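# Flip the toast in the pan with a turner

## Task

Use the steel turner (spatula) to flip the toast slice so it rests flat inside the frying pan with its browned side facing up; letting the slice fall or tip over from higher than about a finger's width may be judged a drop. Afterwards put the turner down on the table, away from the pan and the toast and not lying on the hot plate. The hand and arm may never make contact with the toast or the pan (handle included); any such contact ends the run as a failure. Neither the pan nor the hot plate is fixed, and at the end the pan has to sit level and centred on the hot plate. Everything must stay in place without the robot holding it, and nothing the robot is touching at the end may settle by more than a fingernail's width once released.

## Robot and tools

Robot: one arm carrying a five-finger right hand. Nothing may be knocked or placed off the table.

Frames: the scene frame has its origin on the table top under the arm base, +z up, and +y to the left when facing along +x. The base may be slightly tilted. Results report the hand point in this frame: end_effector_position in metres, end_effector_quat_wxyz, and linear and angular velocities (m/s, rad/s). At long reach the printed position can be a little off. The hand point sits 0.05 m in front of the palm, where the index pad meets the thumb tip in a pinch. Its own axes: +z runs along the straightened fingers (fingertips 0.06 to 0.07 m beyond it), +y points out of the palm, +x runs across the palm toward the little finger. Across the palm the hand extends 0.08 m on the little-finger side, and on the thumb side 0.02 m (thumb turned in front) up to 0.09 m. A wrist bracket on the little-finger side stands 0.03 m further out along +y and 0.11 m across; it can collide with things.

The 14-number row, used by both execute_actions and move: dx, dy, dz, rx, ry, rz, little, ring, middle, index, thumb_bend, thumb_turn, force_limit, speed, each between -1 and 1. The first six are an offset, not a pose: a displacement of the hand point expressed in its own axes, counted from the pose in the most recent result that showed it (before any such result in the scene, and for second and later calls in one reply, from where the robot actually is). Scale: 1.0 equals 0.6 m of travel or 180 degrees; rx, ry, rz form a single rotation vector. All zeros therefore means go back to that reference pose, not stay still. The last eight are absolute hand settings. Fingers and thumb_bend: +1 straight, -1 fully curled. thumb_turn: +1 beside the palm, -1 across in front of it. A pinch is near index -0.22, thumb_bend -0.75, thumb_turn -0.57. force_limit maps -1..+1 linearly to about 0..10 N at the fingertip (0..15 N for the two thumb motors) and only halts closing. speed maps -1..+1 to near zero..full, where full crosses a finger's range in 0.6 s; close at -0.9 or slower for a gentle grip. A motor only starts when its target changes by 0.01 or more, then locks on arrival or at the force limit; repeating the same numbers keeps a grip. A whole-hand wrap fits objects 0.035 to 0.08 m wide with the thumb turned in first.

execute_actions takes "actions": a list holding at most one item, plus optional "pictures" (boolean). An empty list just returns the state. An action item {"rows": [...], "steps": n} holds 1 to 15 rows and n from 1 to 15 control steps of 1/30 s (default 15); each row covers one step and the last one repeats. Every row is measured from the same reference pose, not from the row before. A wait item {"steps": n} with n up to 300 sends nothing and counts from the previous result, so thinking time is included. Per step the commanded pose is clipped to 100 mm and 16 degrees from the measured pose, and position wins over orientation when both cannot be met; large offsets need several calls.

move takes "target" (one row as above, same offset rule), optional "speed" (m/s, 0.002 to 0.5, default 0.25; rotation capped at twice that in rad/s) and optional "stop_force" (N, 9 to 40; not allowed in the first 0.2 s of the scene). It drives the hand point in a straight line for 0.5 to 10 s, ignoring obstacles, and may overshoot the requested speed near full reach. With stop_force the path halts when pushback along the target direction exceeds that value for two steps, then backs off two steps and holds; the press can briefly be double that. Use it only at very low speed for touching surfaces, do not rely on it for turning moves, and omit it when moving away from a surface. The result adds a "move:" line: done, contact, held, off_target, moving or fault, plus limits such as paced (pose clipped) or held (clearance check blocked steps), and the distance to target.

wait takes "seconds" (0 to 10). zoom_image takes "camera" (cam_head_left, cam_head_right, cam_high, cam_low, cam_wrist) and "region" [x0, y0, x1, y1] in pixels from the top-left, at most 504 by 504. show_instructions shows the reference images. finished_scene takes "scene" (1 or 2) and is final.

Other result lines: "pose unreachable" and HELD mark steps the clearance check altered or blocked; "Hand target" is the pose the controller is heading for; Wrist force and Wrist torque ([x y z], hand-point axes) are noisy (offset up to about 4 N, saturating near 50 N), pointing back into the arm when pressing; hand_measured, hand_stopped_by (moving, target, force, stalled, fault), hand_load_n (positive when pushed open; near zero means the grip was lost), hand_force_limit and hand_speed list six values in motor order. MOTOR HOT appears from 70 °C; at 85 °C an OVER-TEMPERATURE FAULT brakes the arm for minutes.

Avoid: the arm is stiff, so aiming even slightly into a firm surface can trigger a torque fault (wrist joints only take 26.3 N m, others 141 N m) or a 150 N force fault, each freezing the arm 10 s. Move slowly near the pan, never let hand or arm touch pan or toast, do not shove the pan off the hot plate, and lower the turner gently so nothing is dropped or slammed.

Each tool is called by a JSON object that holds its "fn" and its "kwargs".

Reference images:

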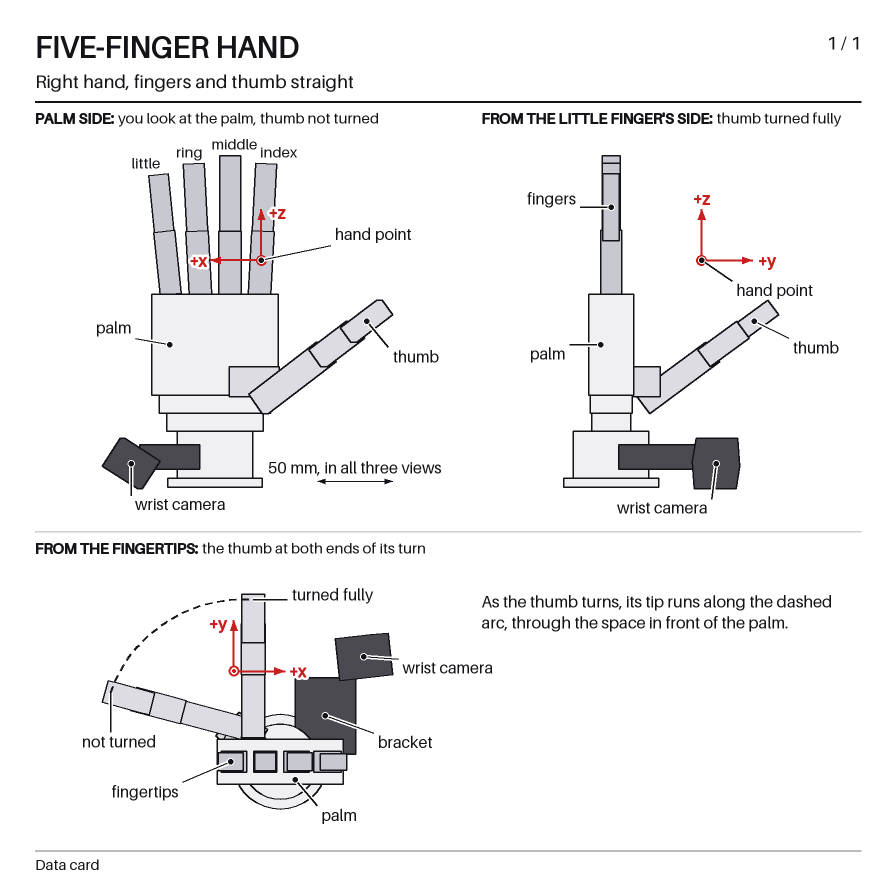

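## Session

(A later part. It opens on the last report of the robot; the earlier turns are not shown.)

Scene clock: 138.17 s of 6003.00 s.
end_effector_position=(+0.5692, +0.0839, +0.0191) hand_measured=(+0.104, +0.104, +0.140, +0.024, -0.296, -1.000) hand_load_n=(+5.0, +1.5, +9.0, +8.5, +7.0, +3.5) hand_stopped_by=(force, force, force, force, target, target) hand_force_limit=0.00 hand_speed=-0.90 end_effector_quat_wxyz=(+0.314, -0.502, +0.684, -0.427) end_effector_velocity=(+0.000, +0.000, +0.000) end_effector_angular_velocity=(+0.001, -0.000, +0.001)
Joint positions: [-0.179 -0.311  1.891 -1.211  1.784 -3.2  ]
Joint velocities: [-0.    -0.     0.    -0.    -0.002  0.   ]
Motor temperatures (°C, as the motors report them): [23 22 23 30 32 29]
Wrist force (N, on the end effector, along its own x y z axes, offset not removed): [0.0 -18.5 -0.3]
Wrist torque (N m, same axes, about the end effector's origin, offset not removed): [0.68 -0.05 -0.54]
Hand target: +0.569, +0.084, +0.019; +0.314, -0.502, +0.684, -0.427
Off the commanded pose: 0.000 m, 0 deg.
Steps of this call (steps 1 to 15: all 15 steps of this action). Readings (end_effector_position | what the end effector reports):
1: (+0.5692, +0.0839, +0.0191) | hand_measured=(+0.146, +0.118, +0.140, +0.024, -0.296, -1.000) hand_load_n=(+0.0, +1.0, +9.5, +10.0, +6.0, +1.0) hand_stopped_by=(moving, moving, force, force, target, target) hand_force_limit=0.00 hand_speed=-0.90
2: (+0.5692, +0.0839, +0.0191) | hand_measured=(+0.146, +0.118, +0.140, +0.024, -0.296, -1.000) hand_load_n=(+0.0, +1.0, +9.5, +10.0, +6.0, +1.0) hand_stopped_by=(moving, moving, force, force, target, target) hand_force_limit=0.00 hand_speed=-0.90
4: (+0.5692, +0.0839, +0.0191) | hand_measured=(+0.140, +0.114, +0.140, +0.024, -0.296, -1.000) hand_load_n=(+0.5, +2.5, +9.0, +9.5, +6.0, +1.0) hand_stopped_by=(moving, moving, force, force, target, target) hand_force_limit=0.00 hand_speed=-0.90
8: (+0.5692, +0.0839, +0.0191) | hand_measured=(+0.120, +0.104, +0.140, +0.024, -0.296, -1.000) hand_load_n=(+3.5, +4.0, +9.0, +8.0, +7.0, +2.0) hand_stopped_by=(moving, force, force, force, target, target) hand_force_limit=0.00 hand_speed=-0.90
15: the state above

Middle is scraping the table. Lift 2 mm, retighten, then lift.

{"fn": "move", "kwargs": {"target": [0.0,-0.003,-0.0015,0,0,0,-0.2,-0.2,-0.2,-0.2,-0.3,-1,0,-0.9], "speed": 0.01}}

{"fn": "execute_actions", "kwargs": {"actions": [{"rows":[[0,0,0,0,0,0,-0.2,-0.2,-0.3,-0.3,-0.3,-1,1,-0.85]]}], "pictures": false}}

{"fn": "move", "kwargs": {"target": [0.0,-0.045,-0.022,0,0,0,-0.2,-0.2,-0.3,-0.3,-0.3,-1,1,-0.85], "speed": 0.03}}

{"fn": "zoom_image", "kwargs": {"camera": "cam_low", "region": [420, 230, 620, 390]}}

Scene clock: 147.10 s of 6003.00 s.
end_effector_position=(+0.5691, +0.0839, +0.0210) hand_measured=(+0.104, +0.104, +0.138, +0.024, -0.296, -1.000) hand_load_n=(+3.0, +0.5, +0.0, +8.5, +8.5, +3.5) hand_stopped_by=(force, force, force, force, target, target) hand_force_limit=0.00 hand_speed=-0.90 end_effector_quat_wxyz=(+0.314, -0.502, +0.684, -0.427) end_effector_velocity=(-0.000, +0.000, +0.001) end_effector_angular_velocity=(-0.000, -0.000, +0.001)
Joint positions: [-0.178 -0.316  1.894 -1.21   1.785 -3.2  ]
Joint velocities: [ 0.001 -0.002  0.002  0.    -0.    -0.   ]
Motor temperatures (°C, as the motors report them): [23 22 23 30 32 29]
Wrist force (N, on the end effector, along its own x y z axes, offset not removed): [-0.4 -1.0 6.4]
Wrist torque (N m, same axes, about the end effector's origin, offset not removed): [-0.58 -0.19 -0.02]
Hand target: +0.569, +0.084, +0.021; +0.314, -0.502, +0.684, -0.427
Off the commanded pose: 0.000 m, 0 deg.
After step 90, 5.23 s passed at rest.
move: done

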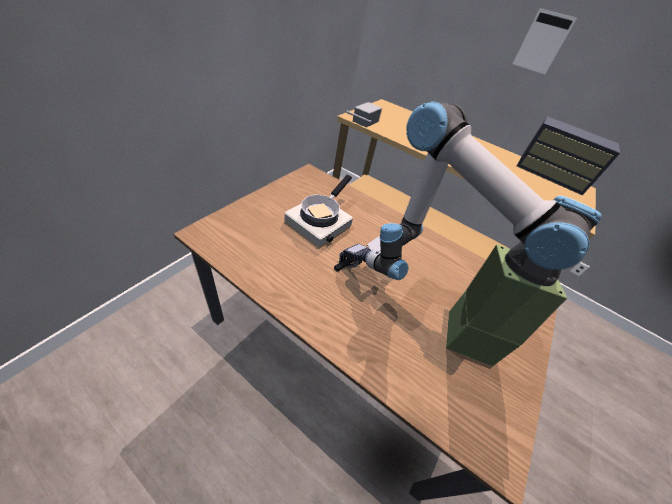

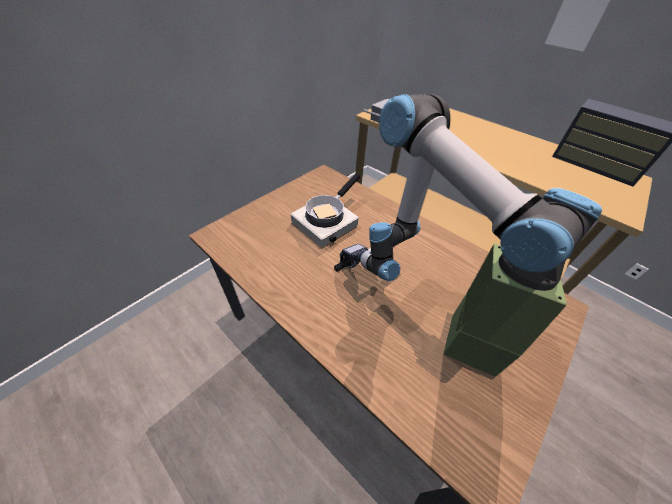

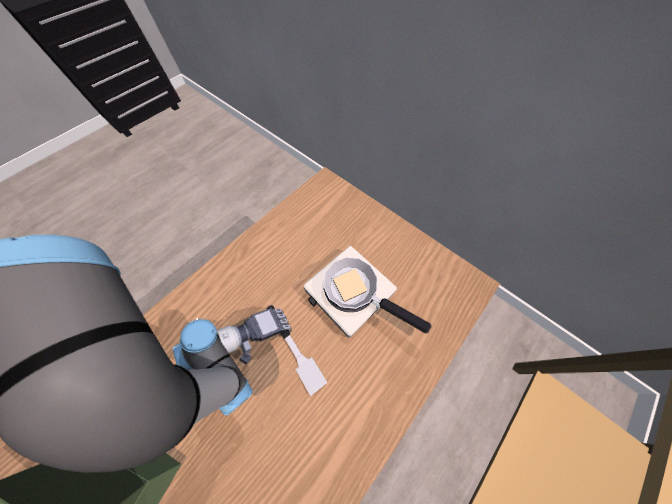

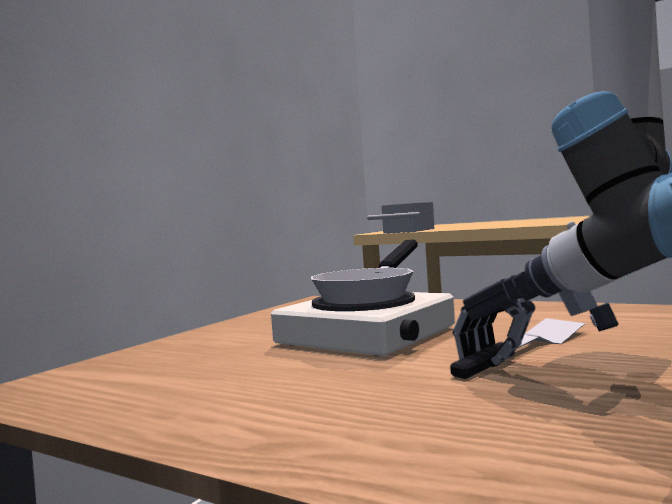

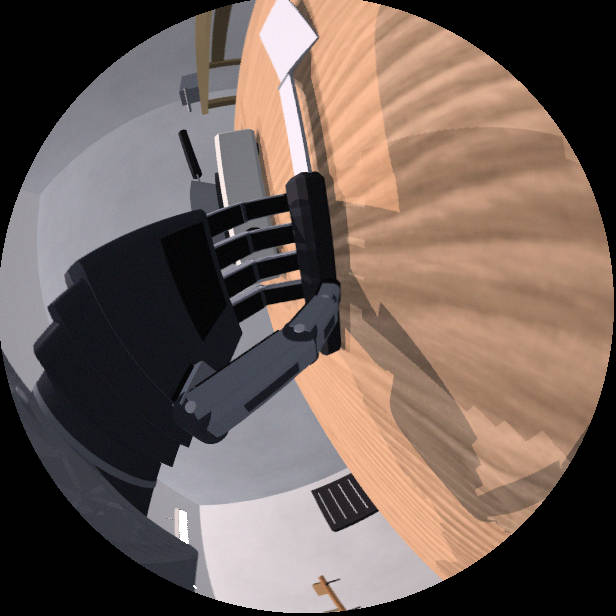

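Scene clock: 147.60 s of 6003.00 s.
end_effector_position=(+0.5691, +0.0839, +0.0210) hand_measured=(+0.104, +0.104, +0.054, +0.020, -0.294, -1.000) hand_load_n=(+0.5, +0.0, +10.5, +7.5, +11.5, +4.0) hand_stopped_by=(force, force, force, force, target, target) hand_force_limit=1.00 hand_speed=-0.85 end_effector_quat_wxyz=(+0.314, -0.502, +0.684, -0.427) end_effector_velocity=(-0.000, +0.000, +0.000) end_effector_angular_velocity=(-0.000, +0.000, +0.000)
Joint positions: [-0.178 -0.316  1.894 -1.21   1.785 -3.2  ]
Joint velocities: [ 0.001 -0.     0.    -0.     0.001  0.   ]
Motor temperatures (°C, as the motors report them): [23 22 23 30 32 29]
Wrist force (N, on the end effector, along its own x y z axes, offset not removed): [-1.0 -0.4 4.2]
Wrist torque (N m, same axes, about the end effector's origin, offset not removed): [-0.34 0.08 -0.31]
Hand target: +0.569, +0.084, +0.021; +0.314, -0.502, +0.684, -0.427
Off the commanded pose: 0.000 m, 0 deg.
Steps of this call (steps 1 to 15: all 15 steps of this action). Readings (end_effector_position | what the end effector reports):
1: (+0.5691, +0.0839, +0.0210) | hand_measured=(+0.104, +0.104, +0.138, +0.024, -0.296, -1.000) hand_load_n=(+3.0, +0.5, +0.0, +8.5, +8.5, +3.5) hand_stopped_by=(force, force, moving, moving, target, target) hand_force_limit=1.00 hand_speed=-0.85
2: (+0.5691, +0.0839, +0.0210) | hand_measured=(+0.104, +0.104, +0.138, +0.024, -0.296, -1.000) hand_load_n=(+3.0, +0.5, +0.0, +8.5, +8.5, +3.5) hand_stopped_by=(force, force, moving, moving, target, target) hand_force_limit=1.00 hand_speed=-0.85
4: (+0.5691, +0.0839, +0.0210) | hand_measured=(+0.104, +0.104, +0.132, +0.018, -0.296, -1.000) hand_load_n=(+2.5, +0.5, +0.0, +11.0, +9.0, +3.5) hand_stopped_by=(force, force, moving, force, target, target) hand_force_limit=1.00 hand_speed=-0.85
8: (+0.5691, +0.0839, +0.0210) | hand_measured=(+0.104, +0.104, +0.098, +0.020, -0.296, -1.000) hand_load_n=(+2.5, +0.5, +0.0, +10.5, +9.0, +3.5) hand_stopped_by=(force, force, moving, force, target, target) hand_force_limit=1.00 hand_speed=-0.85
15: the state above

Scene clock: 149.20 s of 6003.00 s.
end_effector_position=(+0.5691, +0.0840, +0.0508) hand_measured=(+0.104, +0.104, +0.054, +0.020, -0.294, -1.000) hand_load_n=(+0.0, +0.0, +7.5, +8.5, +11.0, +1.5) hand_stopped_by=(force, force, force, force, target, target) hand_force_limit=1.00 hand_speed=-0.85 end_effector_quat_wxyz=(+0.314, -0.502, +0.684, -0.427) end_effector_velocity=(+0.000, -0.001, +0.002) end_effector_angular_velocity=(-0.000, +0.000, -0.001)
Joint positions: [-0.166 -0.389  1.941 -1.182  1.796 -3.196]
Joint velocities: [ 0.    -0.006  0.003  0.002  0.002  0.001]
Motor temperatures (°C, as the motors report them): [23 22 23 30 32 29]
Wrist force (N, on the end effector, along its own x y z axes, offset not removed): [-2.5 1.8 4.1]
Wrist torque (N m, same axes, about the end effector's origin, offset not removed): [-0.15 0.30 -0.03]
Hand target: +0.569, +0.084, +0.051; +0.314, -0.502, +0.684, -0.427
Off the commanded pose: 0.000 m, 0 deg.
move: done

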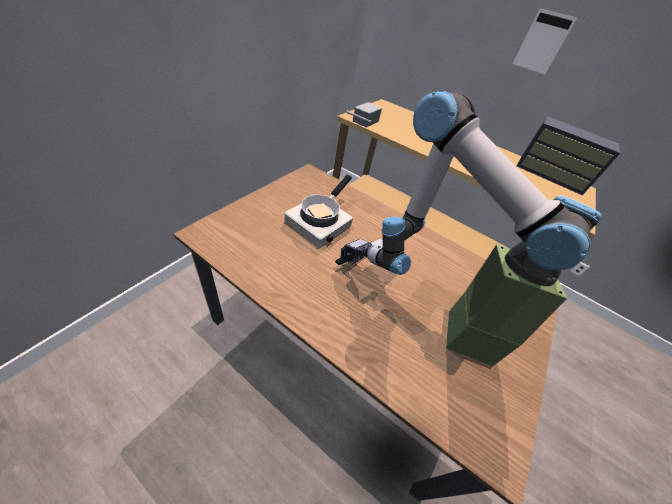

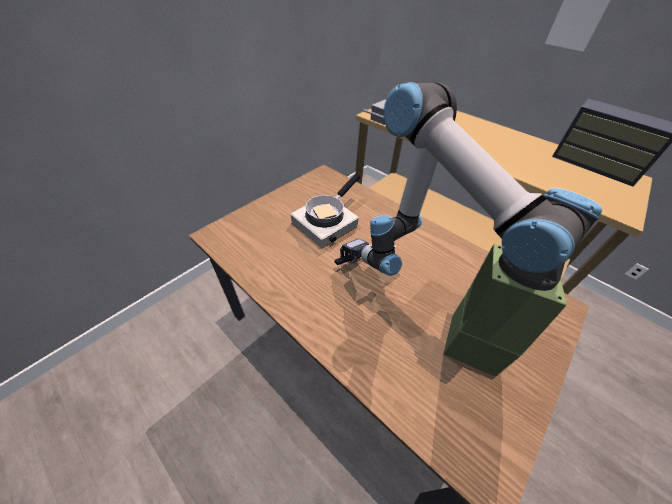

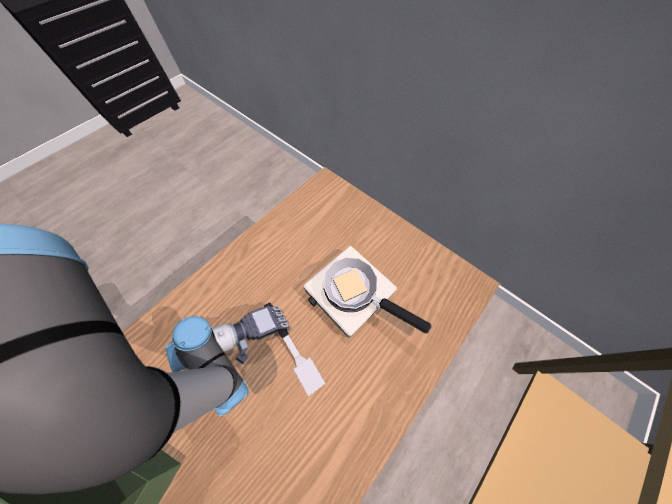

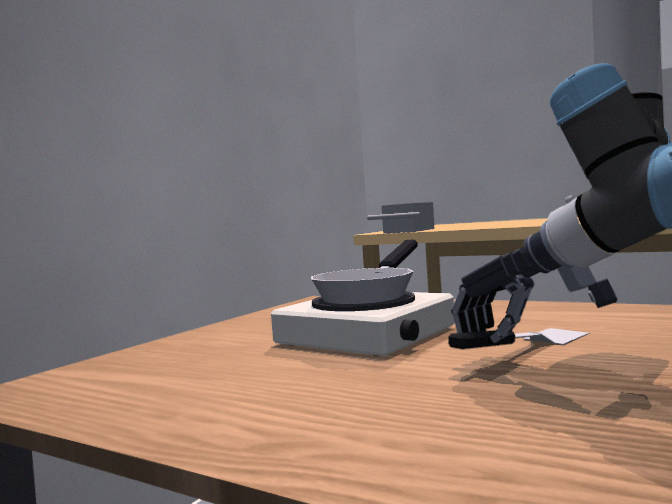

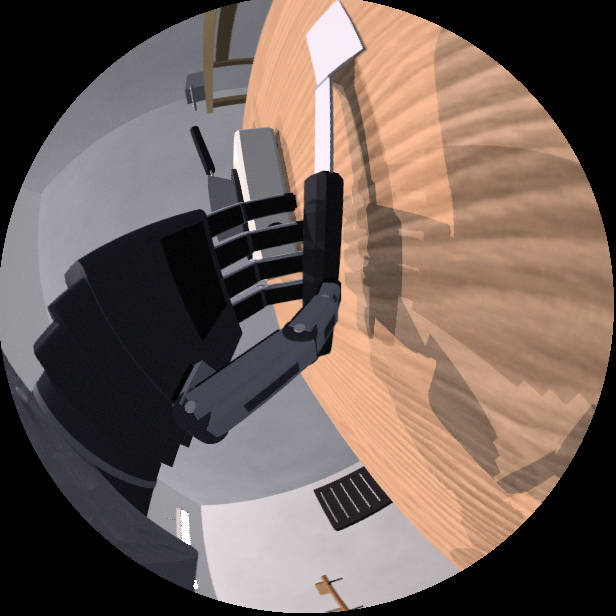

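Region (420, 230, 620, 390) of cam_low's 672x504 image, scaled by 2.520, with more detail than that image has; it fills the top 403 rows of this view, and the rest is white.

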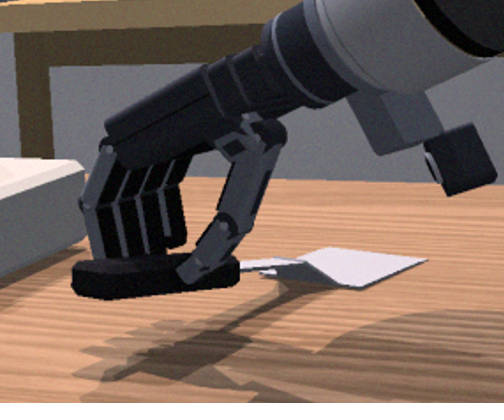

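{"fn": "move", "kwargs": {"target": [0.02,-0.06,-0.029,0,-0.097,0.2,0.4,0.35,-0.3,-0.3,-0.3,-1,1,-0.5], "speed": 0.1}}

{"fn": "zoom_image", "kwargs": {"camera": "cam_low", "region": [420, 230, 620, 390]}}

{"fn": "zoom_image", "kwargs": {"camera": "cam_high", "region": [220, 280, 350, 400]}}

Scene clock: 163.60 s of 6003.00 s.
end_effector_position=(+0.5655, +0.0724, +0.0908) hand_measured=(+0.400, +0.350, +0.054, +0.020, -0.294, -1.000) hand_load_n=(+0.0, +0.0, +3.5, +10.0, +9.0, -1.0) hand_stopped_by=(target, target, force, force, target, target) hand_force_limit=1.00 hand_speed=-0.50 end_effector_quat_wxyz=(+0.528, -0.325, +0.750, -0.230) end_effector_velocity=(-0.000, +0.000, +0.001) end_effector_angular_velocity=(+0.015, -0.005, +0.001)
Joint positions: [-0.492 -0.38   2.064 -1.369  1.195 -2.671]
Joint velocities: [-0.006  0.003  0.001 -0.006 -0.012  0.013]
Motor temperatures (°C, as the motors report them): [23 22 23 30 32 29]
Wrist force (N, on the end effector, along its own x y z axes, offset not removed): [3.7 1.5 3.5]
Wrist torque (N m, same axes, about the end effector's origin, offset not removed): [-0.01 -0.42 0.09]
Hand target: +0.565, +0.072, +0.091; +0.528, -0.325, +0.750, -0.230
Off the commanded pose: 0.000 m, 0 deg.
After step 90, 7.53 s passed at rest.
move: done

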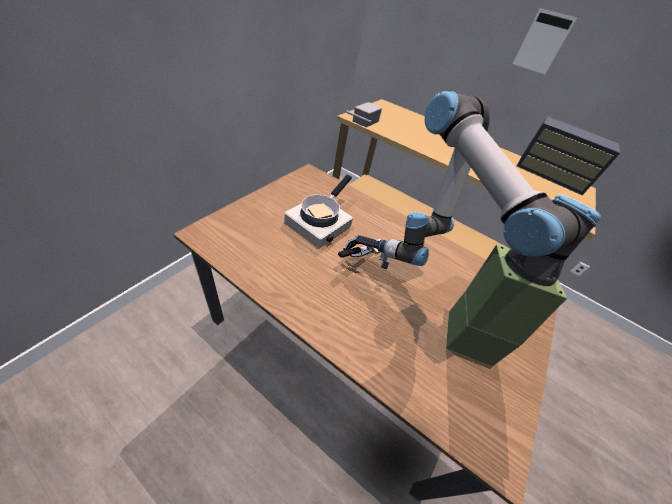

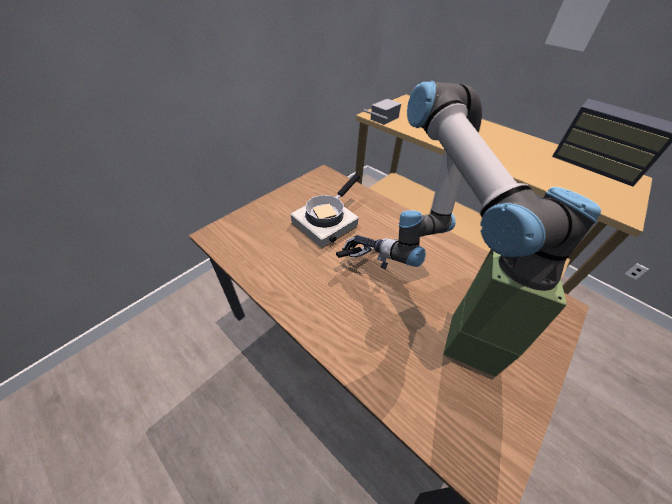

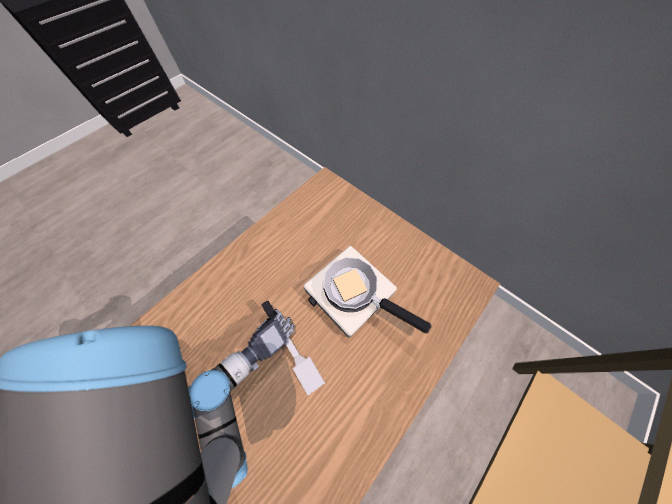

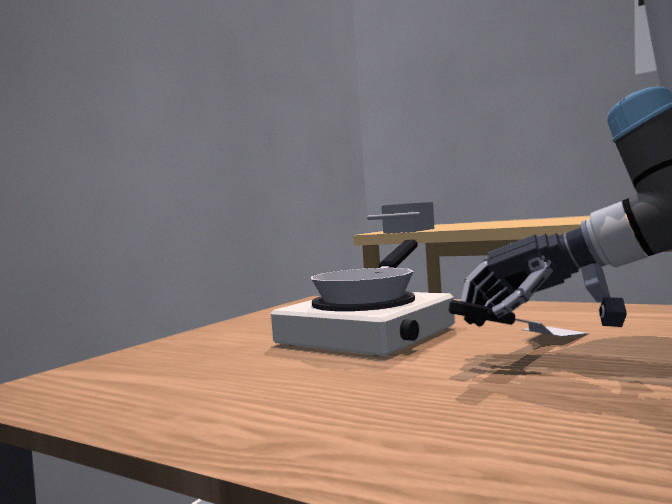

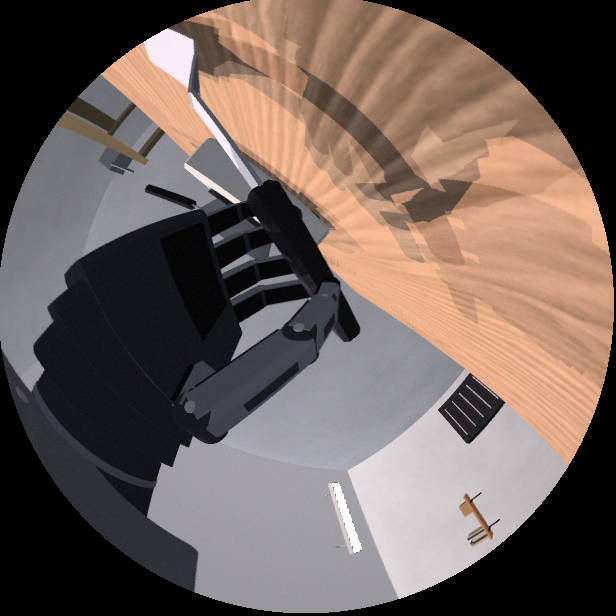

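Region (420, 230, 620, 390) of cam_low's 672x504 image, scaled by 2.520, with more detail than that image has; it fills the top 403 rows of this view, and the rest is white.

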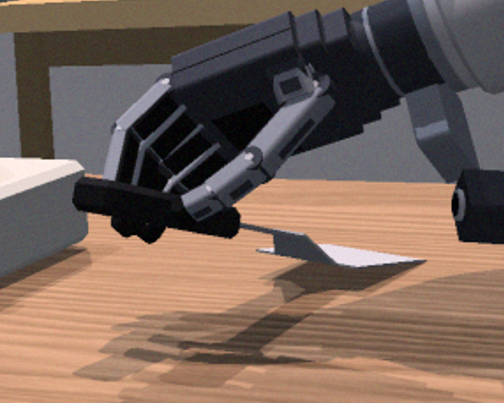

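Region (220, 280, 350, 400) of cam_high's 672x504 image, scaled by 3.877, with more detail than that image has; it fills the top 465 rows of this view, and the rest is white.

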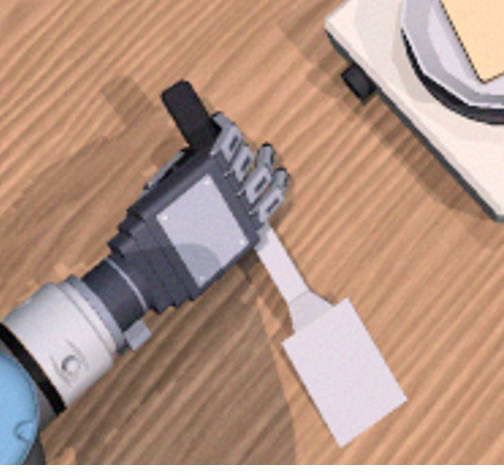

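{"fn": "move", "kwargs": {"target": [0,0,0,0,0,0,-0.3,-0.3,-0.3,-0.3,-0.3,-1,0.2,-0.8]}}

{"fn": "zoom_image", "kwargs": {"camera": "cam_low", "region": [420, 230, 620, 390]}}

{"fn": "zoom_image", "kwargs": {"camera": "cam_wrist", "region": [150, 120, 400, 370]}}

Scene clock: 177.47 s of 6003.00 s.
end_effector_position=(+0.5655, +0.0724, +0.0908) hand_measured=(-0.086, +0.020, +0.052, +0.020, -0.292, -1.000) hand_load_n=(+6.0, +0.0, +0.0, +9.0, +16.5, +7.5) hand_stopped_by=(force, force, force, force, target, target) hand_force_limit=0.20 hand_speed=-0.80 end_effector_quat_wxyz=(+0.528, -0.325, +0.750, -0.230) end_effector_velocity=(+0.000, -0.000, -0.000) end_effector_angular_velocity=(-0.001, +0.001, -0.001)
Joint positions: [-0.492 -0.38   2.064 -1.369  1.195 -2.671]
Joint velocities: [ 0.    -0.     0.     0.     0.002  0.   ]
Motor temperatures (°C, as the motors report them): [23 22 23 30 32 29]
Wrist force (N, on the end effector, along its own x y z axes, offset not removed): [0.8 1.1 3.9]
Wrist torque (N m, same axes, about the end effector's origin, offset not removed): [-0.04 -0.05 0.02]
Hand target: +0.565, +0.072, +0.091; +0.528, -0.325, +0.750, -0.230
Off the commanded pose: 0.000 m, 0 deg.
After step 90, 9.13 s passed at rest.
move: done

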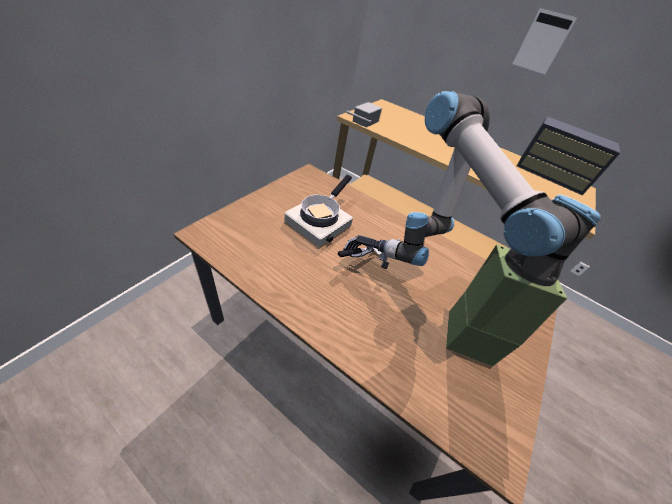

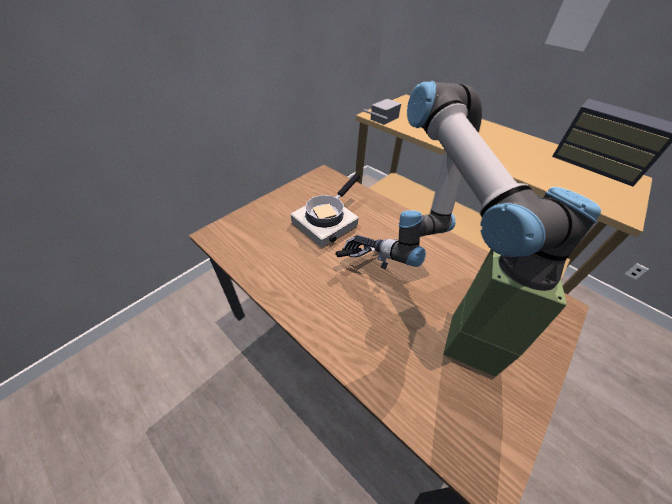

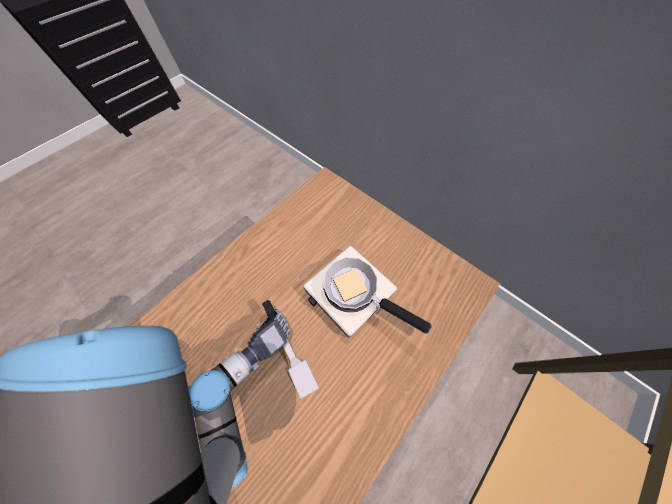

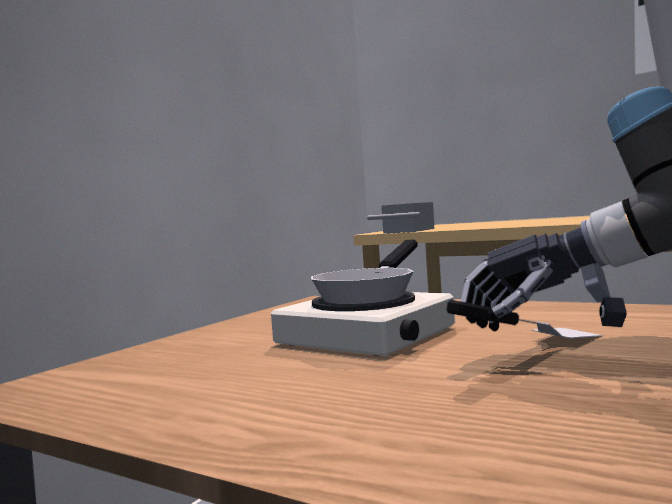

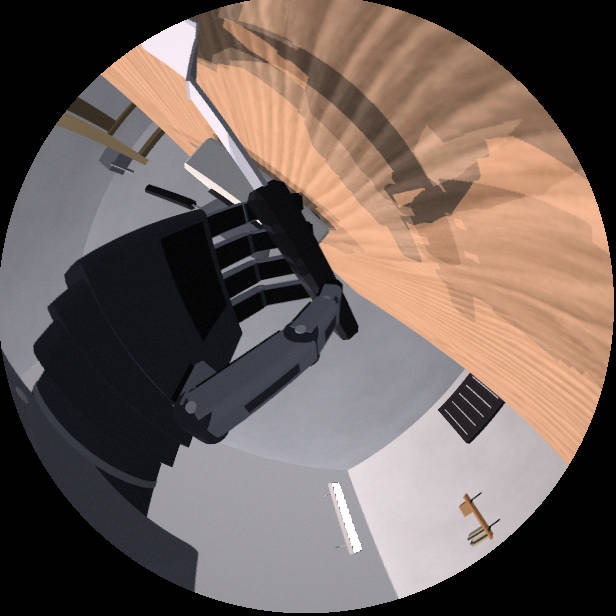

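Region (420, 230, 620, 390) of cam_low's 672x504 image, scaled by 2.520, with more detail than that image has; it fills the top 403 rows of this view, and the rest is white.

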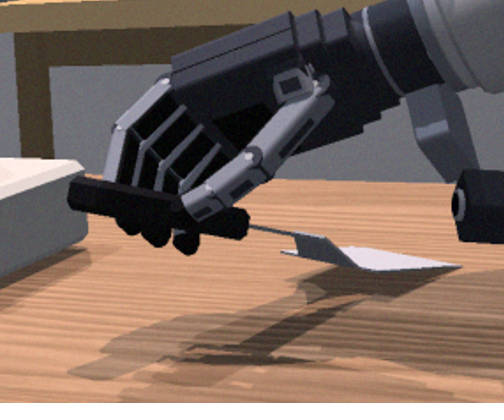

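Region (150, 120, 400, 370) of cam_wrist's 616x616 image, scaled by 2.016, with more detail than that image has.

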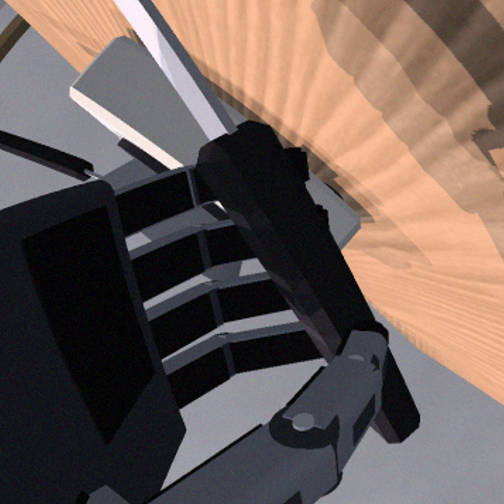

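{"fn": "move", "kwargs": {"target": [-0.032,-0.0344,-0.0168,0,0,0,-0.3,-0.3,-0.3,-0.3,-0.3,-1,0.2,-0.8], "speed": 0.03}}

{"fn": "zoom_image", "kwargs": {"camera": "cam_low", "region": [420, 200, 640, 380]}}

Scene clock: 187.23 s of 6003.00 s.
end_effector_position=(+0.5655, +0.0725, +0.1204) hand_measured=(-0.086, +0.020, +0.052, +0.020, -0.292, -1.000) hand_load_n=(+6.0, +0.0, +0.0, +9.0, +16.5, +7.5) hand_stopped_by=(force, force, force, force, target, target) hand_force_limit=0.20 hand_speed=-0.80 end_effector_quat_wxyz=(+0.528, -0.325, +0.750, -0.230) end_effector_velocity=(-0.000, -0.000, +0.002) end_effector_angular_velocity=(-0.000, +0.001, -0.001)
Joint positions: [-0.481 -0.458  2.113 -1.34   1.206 -2.667]
Joint velocities: [ 0.001 -0.006  0.004  0.003  0.002  0.   ]
Motor temperatures (°C, as the motors report them): [23 22 23 30 32 29]
Wrist force (N, on the end effector, along its own x y z axes, offset not removed): [0.5 3.8 1.3]
Wrist torque (N m, same axes, about the end effector's origin, offset not removed): [0.39 -0.08 0.25]
Hand target: +0.565, +0.072, +0.121; +0.528, -0.325, +0.750, -0.230
Off the commanded pose: 0.000 m, 0 deg.
After step 90, 5.40 s passed at rest.
move: done

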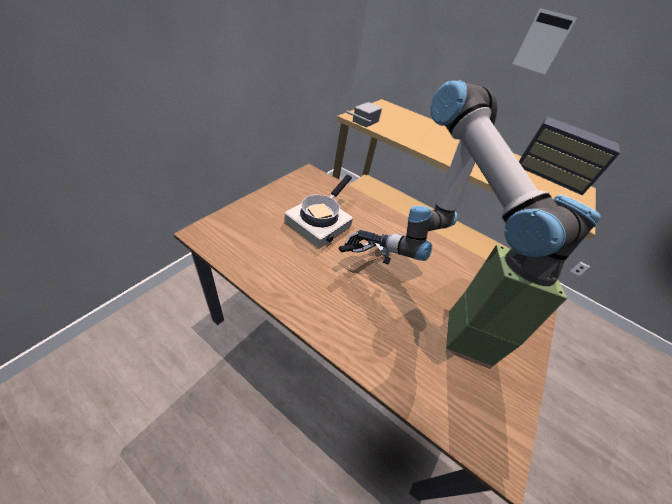

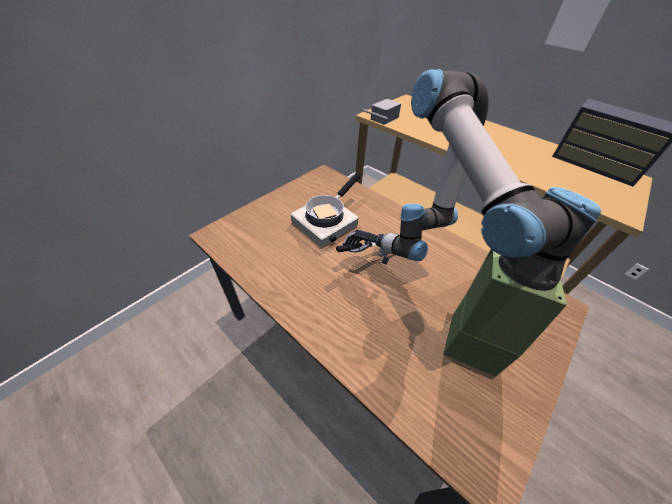

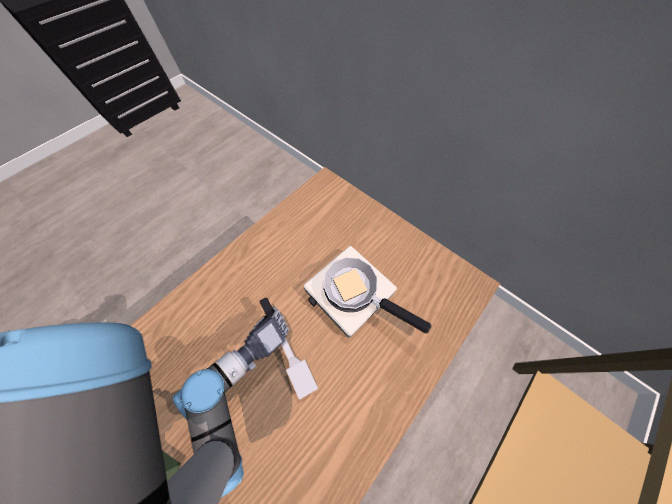

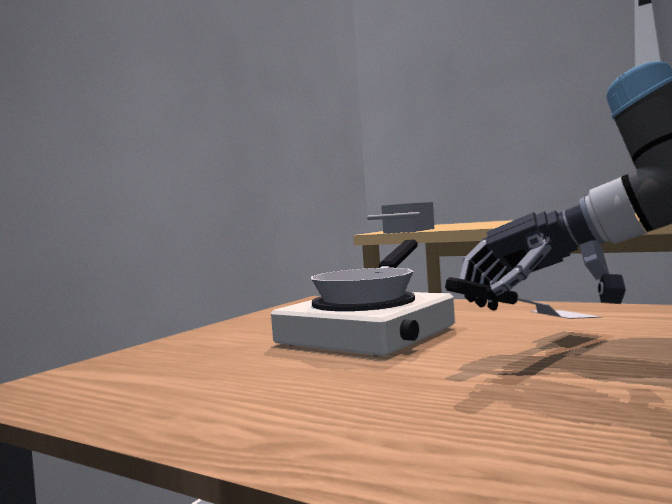

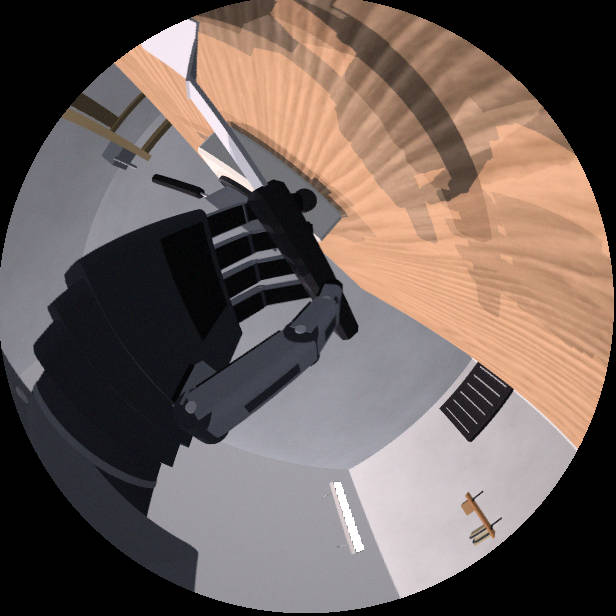

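Region (420, 200, 640, 380) of cam_low's 672x504 image, scaled by 2.291, with more detail than that image has; it fills the top 412 rows of this view, and the rest is white.

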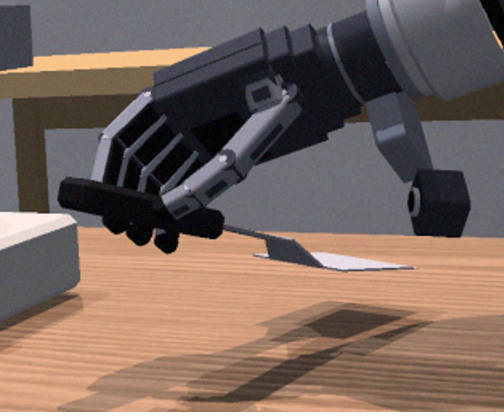

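{"fn": "move", "kwargs": {"target": [-0.424,-0.307,-0.095,0.022,-0.126,0.214,-0.3,-0.35,-0.35,-0.3,-0.3,-1,-0.7,-0.9], "speed": 0.15}}

Scene clock: 223.27 s of 6003.00 s.
end_effector_position=(+0.6156, +0.1335, +0.4294) hand_measured=(-0.086, -0.002, +0.038, +0.020, -0.292, -1.000) hand_load_n=(+5.0, +1.5, +2.5, +8.0, +17.0, +7.0) hand_stopped_by=(force, force, force, force, target, target) hand_force_limit=-0.70 hand_speed=-0.90 end_effector_quat_wxyz=(+0.719, -0.082, +0.690, -0.002) end_effector_velocity=(+0.000, +0.000, +0.002) end_effector_angular_velocity=(+0.006, -0.002, -0.001)
Joint positions: [-0.287 -0.955  2.267 -1.376  1.209 -1.827]
Joint velocities: [ 0.003 -0.003 -0.     0.001  0.004  0.006]
Motor temperatures (°C, as the motors report them): [23 22 23 30 32 29]
Wrist force (N, on the end effector, along its own x y z axes, offset not removed): [-0.9 -0.2 3.6]
Wrist torque (N m, same axes, about the end effector's origin, offset not removed): [-0.25 0.32 -0.03]
Hand target: +0.616, +0.134, +0.430; +0.719, -0.082, +0.690, -0.002
Off the commanded pose: 0.001 m, 0 deg.
After step 90, 29.87 s passed at rest.
move: done

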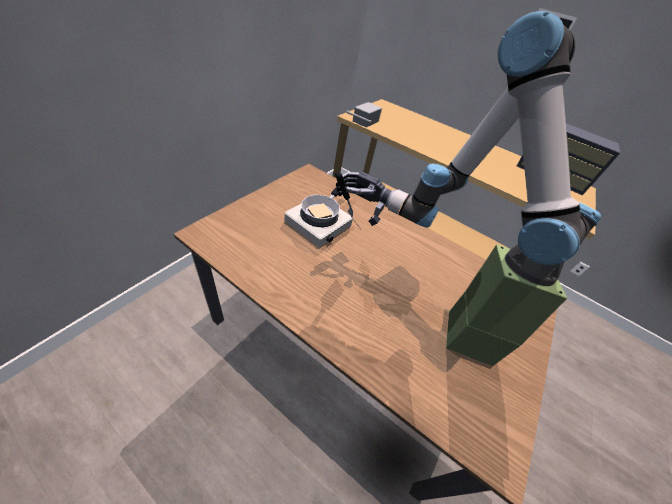

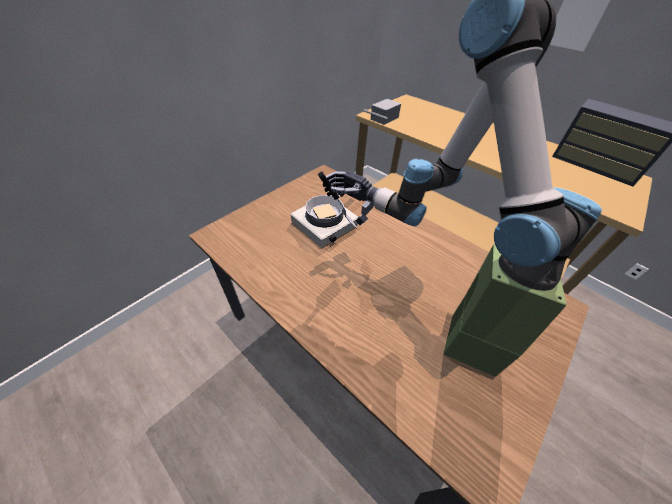

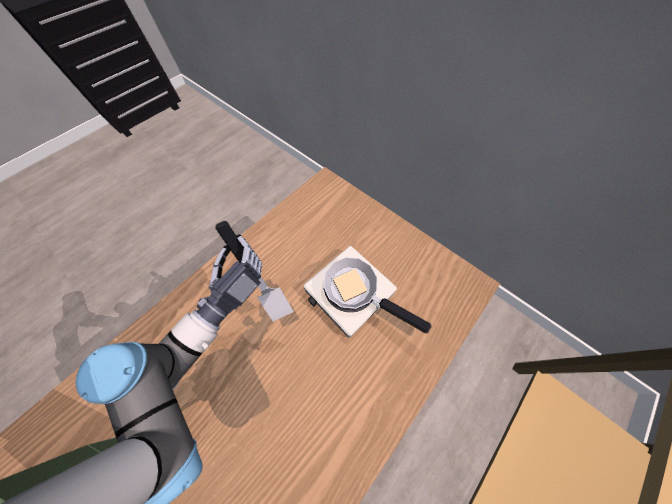

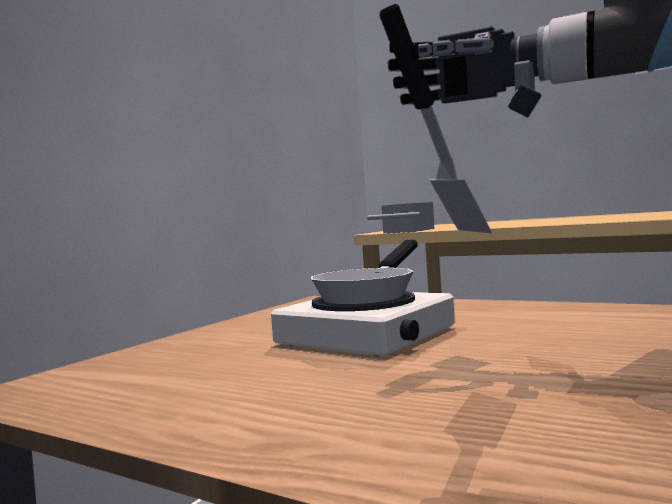

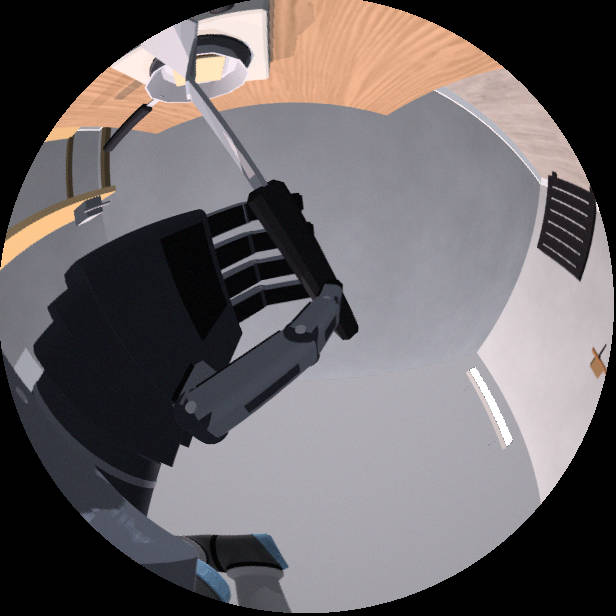

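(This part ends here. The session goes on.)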